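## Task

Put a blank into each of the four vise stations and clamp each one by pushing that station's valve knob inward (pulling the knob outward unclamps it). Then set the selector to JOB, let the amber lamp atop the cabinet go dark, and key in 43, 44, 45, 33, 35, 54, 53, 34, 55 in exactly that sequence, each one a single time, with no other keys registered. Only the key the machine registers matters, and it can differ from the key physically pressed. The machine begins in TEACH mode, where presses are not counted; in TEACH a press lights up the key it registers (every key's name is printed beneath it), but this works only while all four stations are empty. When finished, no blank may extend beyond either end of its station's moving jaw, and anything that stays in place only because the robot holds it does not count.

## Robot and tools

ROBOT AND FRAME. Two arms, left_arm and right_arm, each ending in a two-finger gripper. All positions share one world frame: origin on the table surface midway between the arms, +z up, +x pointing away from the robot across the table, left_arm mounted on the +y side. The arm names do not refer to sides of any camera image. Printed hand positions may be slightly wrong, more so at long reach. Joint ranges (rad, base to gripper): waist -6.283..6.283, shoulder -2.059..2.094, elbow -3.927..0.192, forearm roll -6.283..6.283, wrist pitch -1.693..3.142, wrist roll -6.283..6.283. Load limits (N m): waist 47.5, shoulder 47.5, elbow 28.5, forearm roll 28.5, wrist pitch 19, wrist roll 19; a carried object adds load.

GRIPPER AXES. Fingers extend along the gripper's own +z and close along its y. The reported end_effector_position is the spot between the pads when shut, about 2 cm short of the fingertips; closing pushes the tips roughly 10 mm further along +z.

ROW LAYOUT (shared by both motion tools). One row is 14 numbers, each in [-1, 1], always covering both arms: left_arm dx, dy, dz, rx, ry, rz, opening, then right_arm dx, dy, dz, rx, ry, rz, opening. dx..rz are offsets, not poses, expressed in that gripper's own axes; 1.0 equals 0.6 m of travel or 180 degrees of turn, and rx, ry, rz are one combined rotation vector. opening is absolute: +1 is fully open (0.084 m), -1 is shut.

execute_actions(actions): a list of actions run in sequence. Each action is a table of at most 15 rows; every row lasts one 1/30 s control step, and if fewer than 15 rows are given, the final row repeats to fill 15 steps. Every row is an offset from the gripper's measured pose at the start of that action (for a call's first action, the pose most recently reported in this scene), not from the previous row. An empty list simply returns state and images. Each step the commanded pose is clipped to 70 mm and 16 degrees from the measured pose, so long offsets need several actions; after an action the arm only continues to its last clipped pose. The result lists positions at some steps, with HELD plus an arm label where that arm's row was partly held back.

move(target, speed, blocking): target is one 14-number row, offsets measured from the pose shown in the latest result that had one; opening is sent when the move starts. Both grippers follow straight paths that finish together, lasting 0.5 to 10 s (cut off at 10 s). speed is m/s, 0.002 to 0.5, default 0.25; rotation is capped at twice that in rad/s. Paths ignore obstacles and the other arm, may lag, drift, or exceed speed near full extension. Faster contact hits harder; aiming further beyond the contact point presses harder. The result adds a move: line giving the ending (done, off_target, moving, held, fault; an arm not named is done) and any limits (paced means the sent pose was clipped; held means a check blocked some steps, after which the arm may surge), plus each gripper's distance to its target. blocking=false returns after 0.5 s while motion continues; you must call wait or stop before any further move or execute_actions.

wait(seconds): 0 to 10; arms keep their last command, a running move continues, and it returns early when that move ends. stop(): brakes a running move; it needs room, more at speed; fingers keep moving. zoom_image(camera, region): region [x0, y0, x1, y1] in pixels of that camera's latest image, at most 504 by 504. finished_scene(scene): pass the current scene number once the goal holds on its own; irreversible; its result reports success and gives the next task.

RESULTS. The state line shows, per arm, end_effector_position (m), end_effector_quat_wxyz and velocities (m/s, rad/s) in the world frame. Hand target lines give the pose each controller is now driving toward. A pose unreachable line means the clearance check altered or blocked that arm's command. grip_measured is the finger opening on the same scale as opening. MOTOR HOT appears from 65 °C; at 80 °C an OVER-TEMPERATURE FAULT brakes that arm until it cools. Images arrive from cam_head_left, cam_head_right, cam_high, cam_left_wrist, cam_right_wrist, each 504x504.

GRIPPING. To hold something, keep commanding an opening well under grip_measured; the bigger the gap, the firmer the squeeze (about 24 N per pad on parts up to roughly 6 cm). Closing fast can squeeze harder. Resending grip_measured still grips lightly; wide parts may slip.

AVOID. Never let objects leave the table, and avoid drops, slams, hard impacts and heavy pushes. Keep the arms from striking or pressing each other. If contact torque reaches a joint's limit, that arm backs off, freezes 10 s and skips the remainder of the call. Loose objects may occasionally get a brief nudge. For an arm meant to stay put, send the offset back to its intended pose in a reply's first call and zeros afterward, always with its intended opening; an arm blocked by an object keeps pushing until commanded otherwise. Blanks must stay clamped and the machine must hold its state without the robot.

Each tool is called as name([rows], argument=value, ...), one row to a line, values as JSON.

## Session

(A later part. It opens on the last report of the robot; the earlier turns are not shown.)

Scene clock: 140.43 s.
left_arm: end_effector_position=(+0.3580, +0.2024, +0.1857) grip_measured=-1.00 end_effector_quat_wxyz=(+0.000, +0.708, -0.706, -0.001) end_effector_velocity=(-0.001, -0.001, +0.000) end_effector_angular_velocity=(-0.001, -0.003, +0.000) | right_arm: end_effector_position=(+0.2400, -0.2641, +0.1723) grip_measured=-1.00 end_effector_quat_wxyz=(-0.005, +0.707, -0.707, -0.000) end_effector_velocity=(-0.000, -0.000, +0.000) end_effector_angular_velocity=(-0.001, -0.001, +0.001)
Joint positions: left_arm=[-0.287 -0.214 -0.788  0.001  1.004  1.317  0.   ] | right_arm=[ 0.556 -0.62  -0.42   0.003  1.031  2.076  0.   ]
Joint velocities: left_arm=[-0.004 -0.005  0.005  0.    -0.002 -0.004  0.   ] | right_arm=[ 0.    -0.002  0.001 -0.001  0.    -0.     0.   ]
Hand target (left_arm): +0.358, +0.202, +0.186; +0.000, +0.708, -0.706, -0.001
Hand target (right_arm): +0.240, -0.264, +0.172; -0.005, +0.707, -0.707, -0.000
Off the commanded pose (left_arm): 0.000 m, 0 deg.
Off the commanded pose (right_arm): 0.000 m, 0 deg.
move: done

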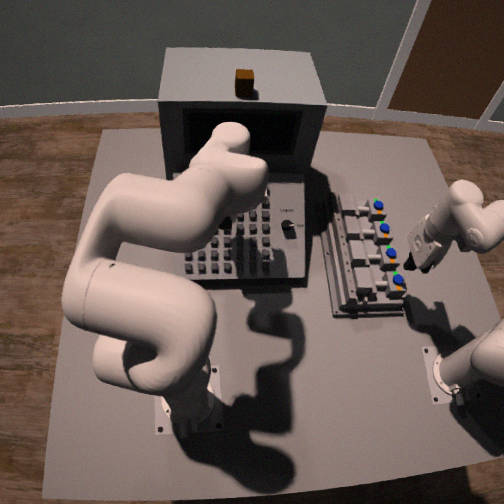

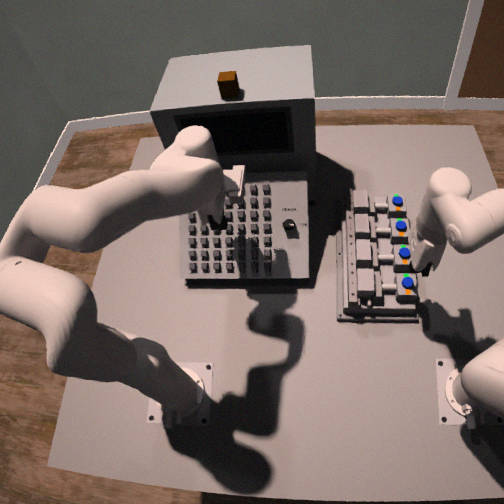

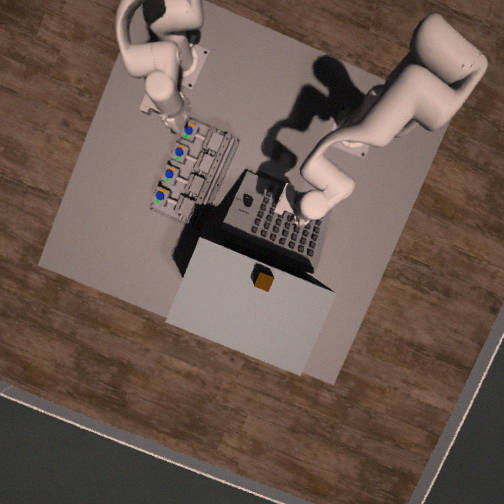

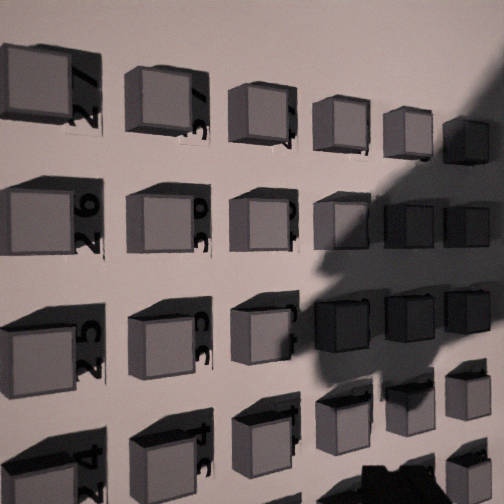

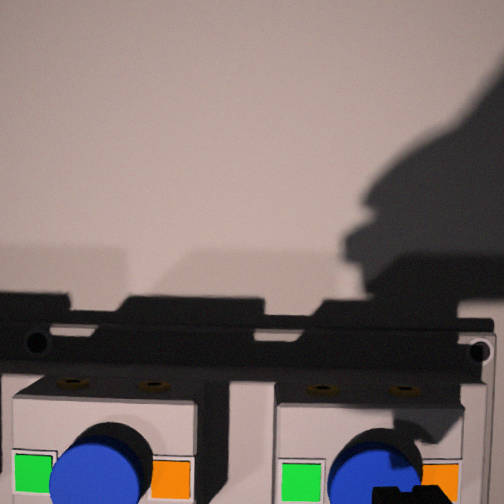

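move(target=[0.0005,-0.0015,0.0595,0,0,0,-1,0,0,0,0,0,0,-1], speed=0.15)

execute_actions([
  [[0,0,0.012,0,0,0,-1,0,0,0,0,0,0,-1],[0,0,0.024,0,0,0,-1,0,0,0,0,0,0,-1],[0,0,0.034,0,0,0,-1,0,0,0,0,0,0,-1],[0,0,0.044,0,0,0,-1,0,0,0,0,0,0,-1],[0,0,0.05,0,0,0,-1,0,0,0,0,0,0,-1]],
  [[0,0,-0.06,0,0,0,-1,0,0,0,0,0,0,-1]],
])

Scene clock: 142.07 s.
left_arm: end_effector_position=(+0.3590, +0.2022, +0.1505) grip_measured=-1.00 end_effector_quat_wxyz=(-0.000, +0.708, -0.706, -0.001) end_effector_velocity=(+0.000, +0.000, -0.002) end_effector_angular_velocity=(-0.000, -0.001, -0.000) | right_arm: end_effector_position=(+0.2400, -0.2641, +0.1723) grip_measured=-1.00 end_effector_quat_wxyz=(-0.005, +0.707, -0.707, -0.000) end_effector_velocity=(+0.000, +0.000, +0.001) end_effector_angular_velocity=(+0.002, -0.002, -0.001)
Joint positions: left_arm=[-0.287 -0.16  -0.734  0.001  0.894  1.317  0.   ] | right_arm=[ 0.556 -0.62  -0.42   0.003  1.031  2.076  0.   ]
Joint velocities: left_arm=[ 0.     0.004  0.003  0.    -0.008  0.     0.   ] | right_arm=[ 0.    -0.003 -0.     0.001  0.     0.     0.   ]
Hand target (left_arm): +0.359, +0.202, +0.150; -0.000, +0.708, -0.706, -0.001
Hand target (right_arm): +0.240, -0.264, +0.172; -0.005, +0.707, -0.707, -0.000
Off the commanded pose (left_arm): 0.000 m, 0 deg.
Off the commanded pose (right_arm): 0.000 m, 0 deg.
move: done

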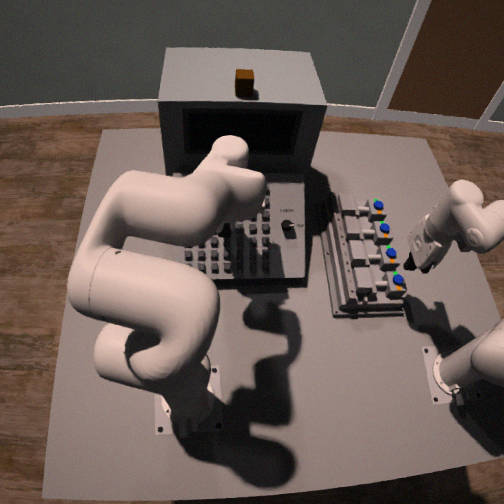

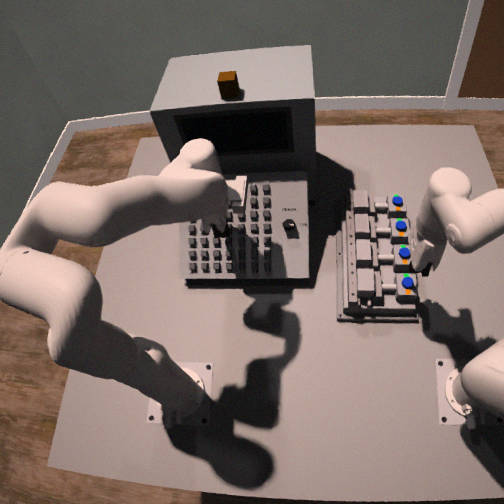

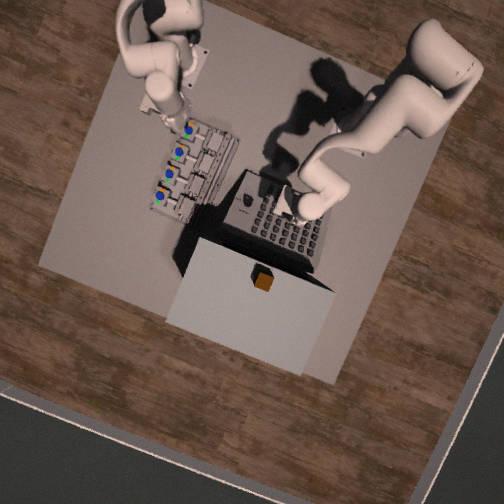

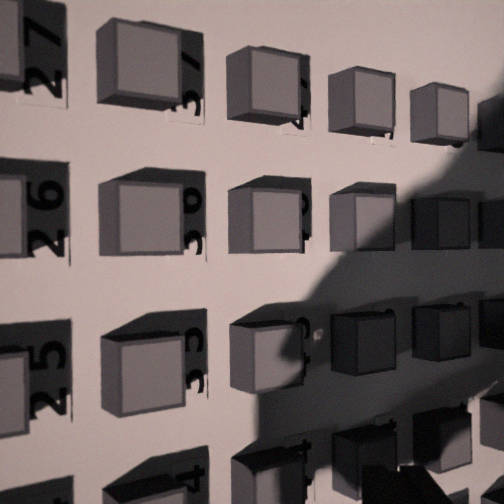

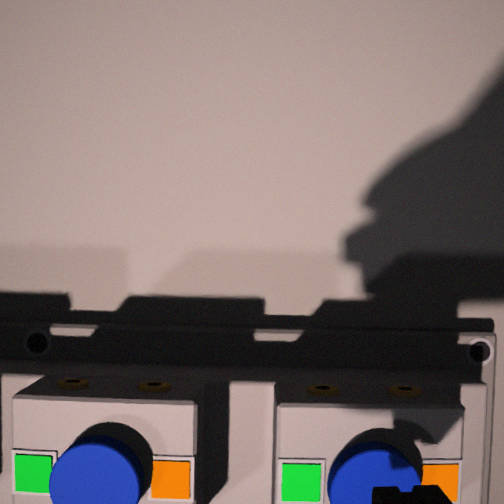

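Scene clock: 143.07 s.
left_arm: end_effector_position=(+0.3584, +0.2024, +0.1599) grip_measured=-1.00 end_effector_quat_wxyz=(-0.000, +0.708, -0.706, -0.001) end_effector_velocity=(+0.001, -0.000, +0.010) end_effector_angular_velocity=(-0.002, -0.006, +0.000) | right_arm: end_effector_position=(+0.2400, -0.2641, +0.1723) grip_measured=-1.00 end_effector_quat_wxyz=(-0.005, +0.707, -0.707, -0.000) end_effector_velocity=(+0.000, -0.000, +0.000) end_effector_angular_velocity=(-0.001, +0.000, +0.000)
Joint positions: left_arm=[-0.287 -0.177 -0.746  0.001  0.924  1.317  0.   ] | right_arm=[ 0.556 -0.62  -0.42   0.003  1.031  2.076  0.   ]
Joint velocities: left_arm=[ 0.001 -0.016 -0.013 -0.     0.024  0.     0.   ] | right_arm=[-0.     0.002 -0.002 -0.001  0.001 -0.     0.   ]
Hand target (left_arm): +0.359, +0.202, +0.161; -0.001, +0.708, -0.706, -0.000
Hand target (right_arm): +0.240, -0.264, +0.172; -0.005, +0.707, -0.707, -0.000
Off the commanded pose (left_arm): 0.002 m, 0 deg.
Off the commanded pose (right_arm): 0.000 m, 0 deg.
Step readings (end_effector_position; steps 1 to 15: 1st action; 16 to 30: 2nd action):
0: left_arm (+0.3590, +0.2022, +0.1505) | right_arm (+0.2400, -0.2641, +0.1723)
1: left_arm (+0.3590, +0.2022, +0.1504) | right_arm (+0.2400, -0.2641, +0.1723)
2: left_arm (+0.3594, +0.2021, +0.1497) | right_arm (+0.2400, -0.2641, +0.1723)
4: left_arm (+0.3598, +0.2021, +0.1449) | right_arm (+0.2400, -0.2641, +0.1723)
8: left_arm (+0.3575, +0.2027, +0.1277) | right_arm (+0.2400, -0.2641, +0.1723)
15: left_arm (+0.3588, +0.2024, +0.1254) | right_arm (+0.2400, -0.2641, +0.1723)
16: left_arm (+0.3587, +0.2024, +0.1255) | right_arm (+0.2400, -0.2641, +0.1723)
17: left_arm (+0.3583, +0.2025, +0.1267) | right_arm (+0.2400, -0.2641, +0.1723)
19: left_arm (+0.3566, +0.2028, +0.1336) | right_arm (+0.2400, -0.2641, +0.1723)
23: left_arm (+0.3603, +0.2019, +0.1552) | right_arm (+0.2400, -0.2641, +0.1723)
30: end_effector_position above

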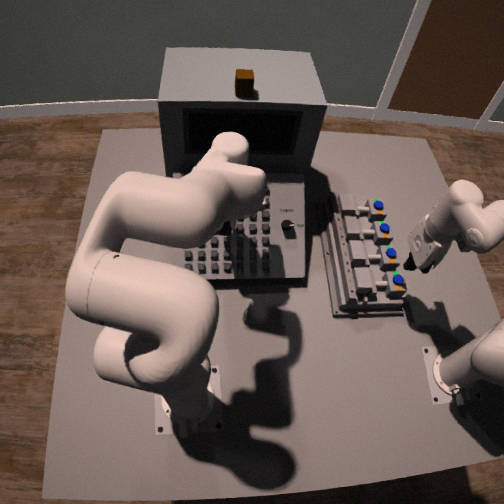

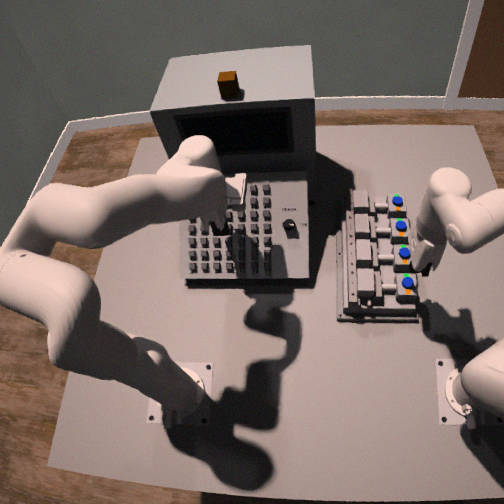

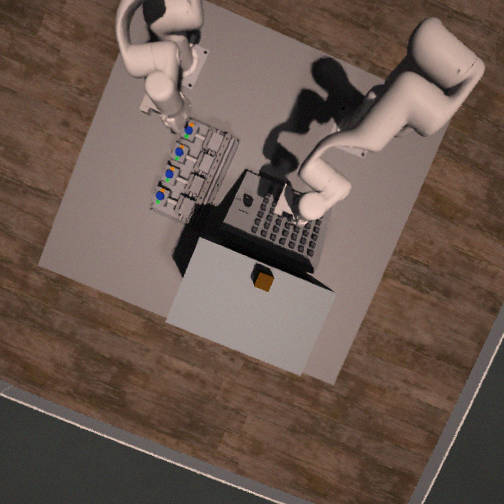

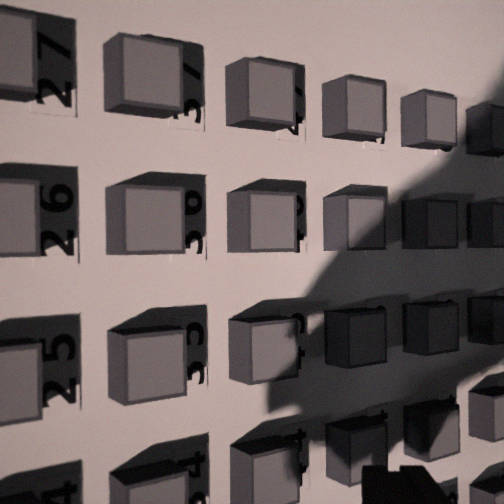

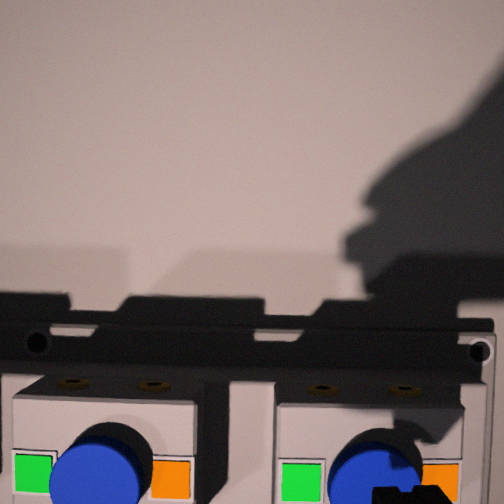

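finished_scene(scene=2)

The scene is finished: the task was done.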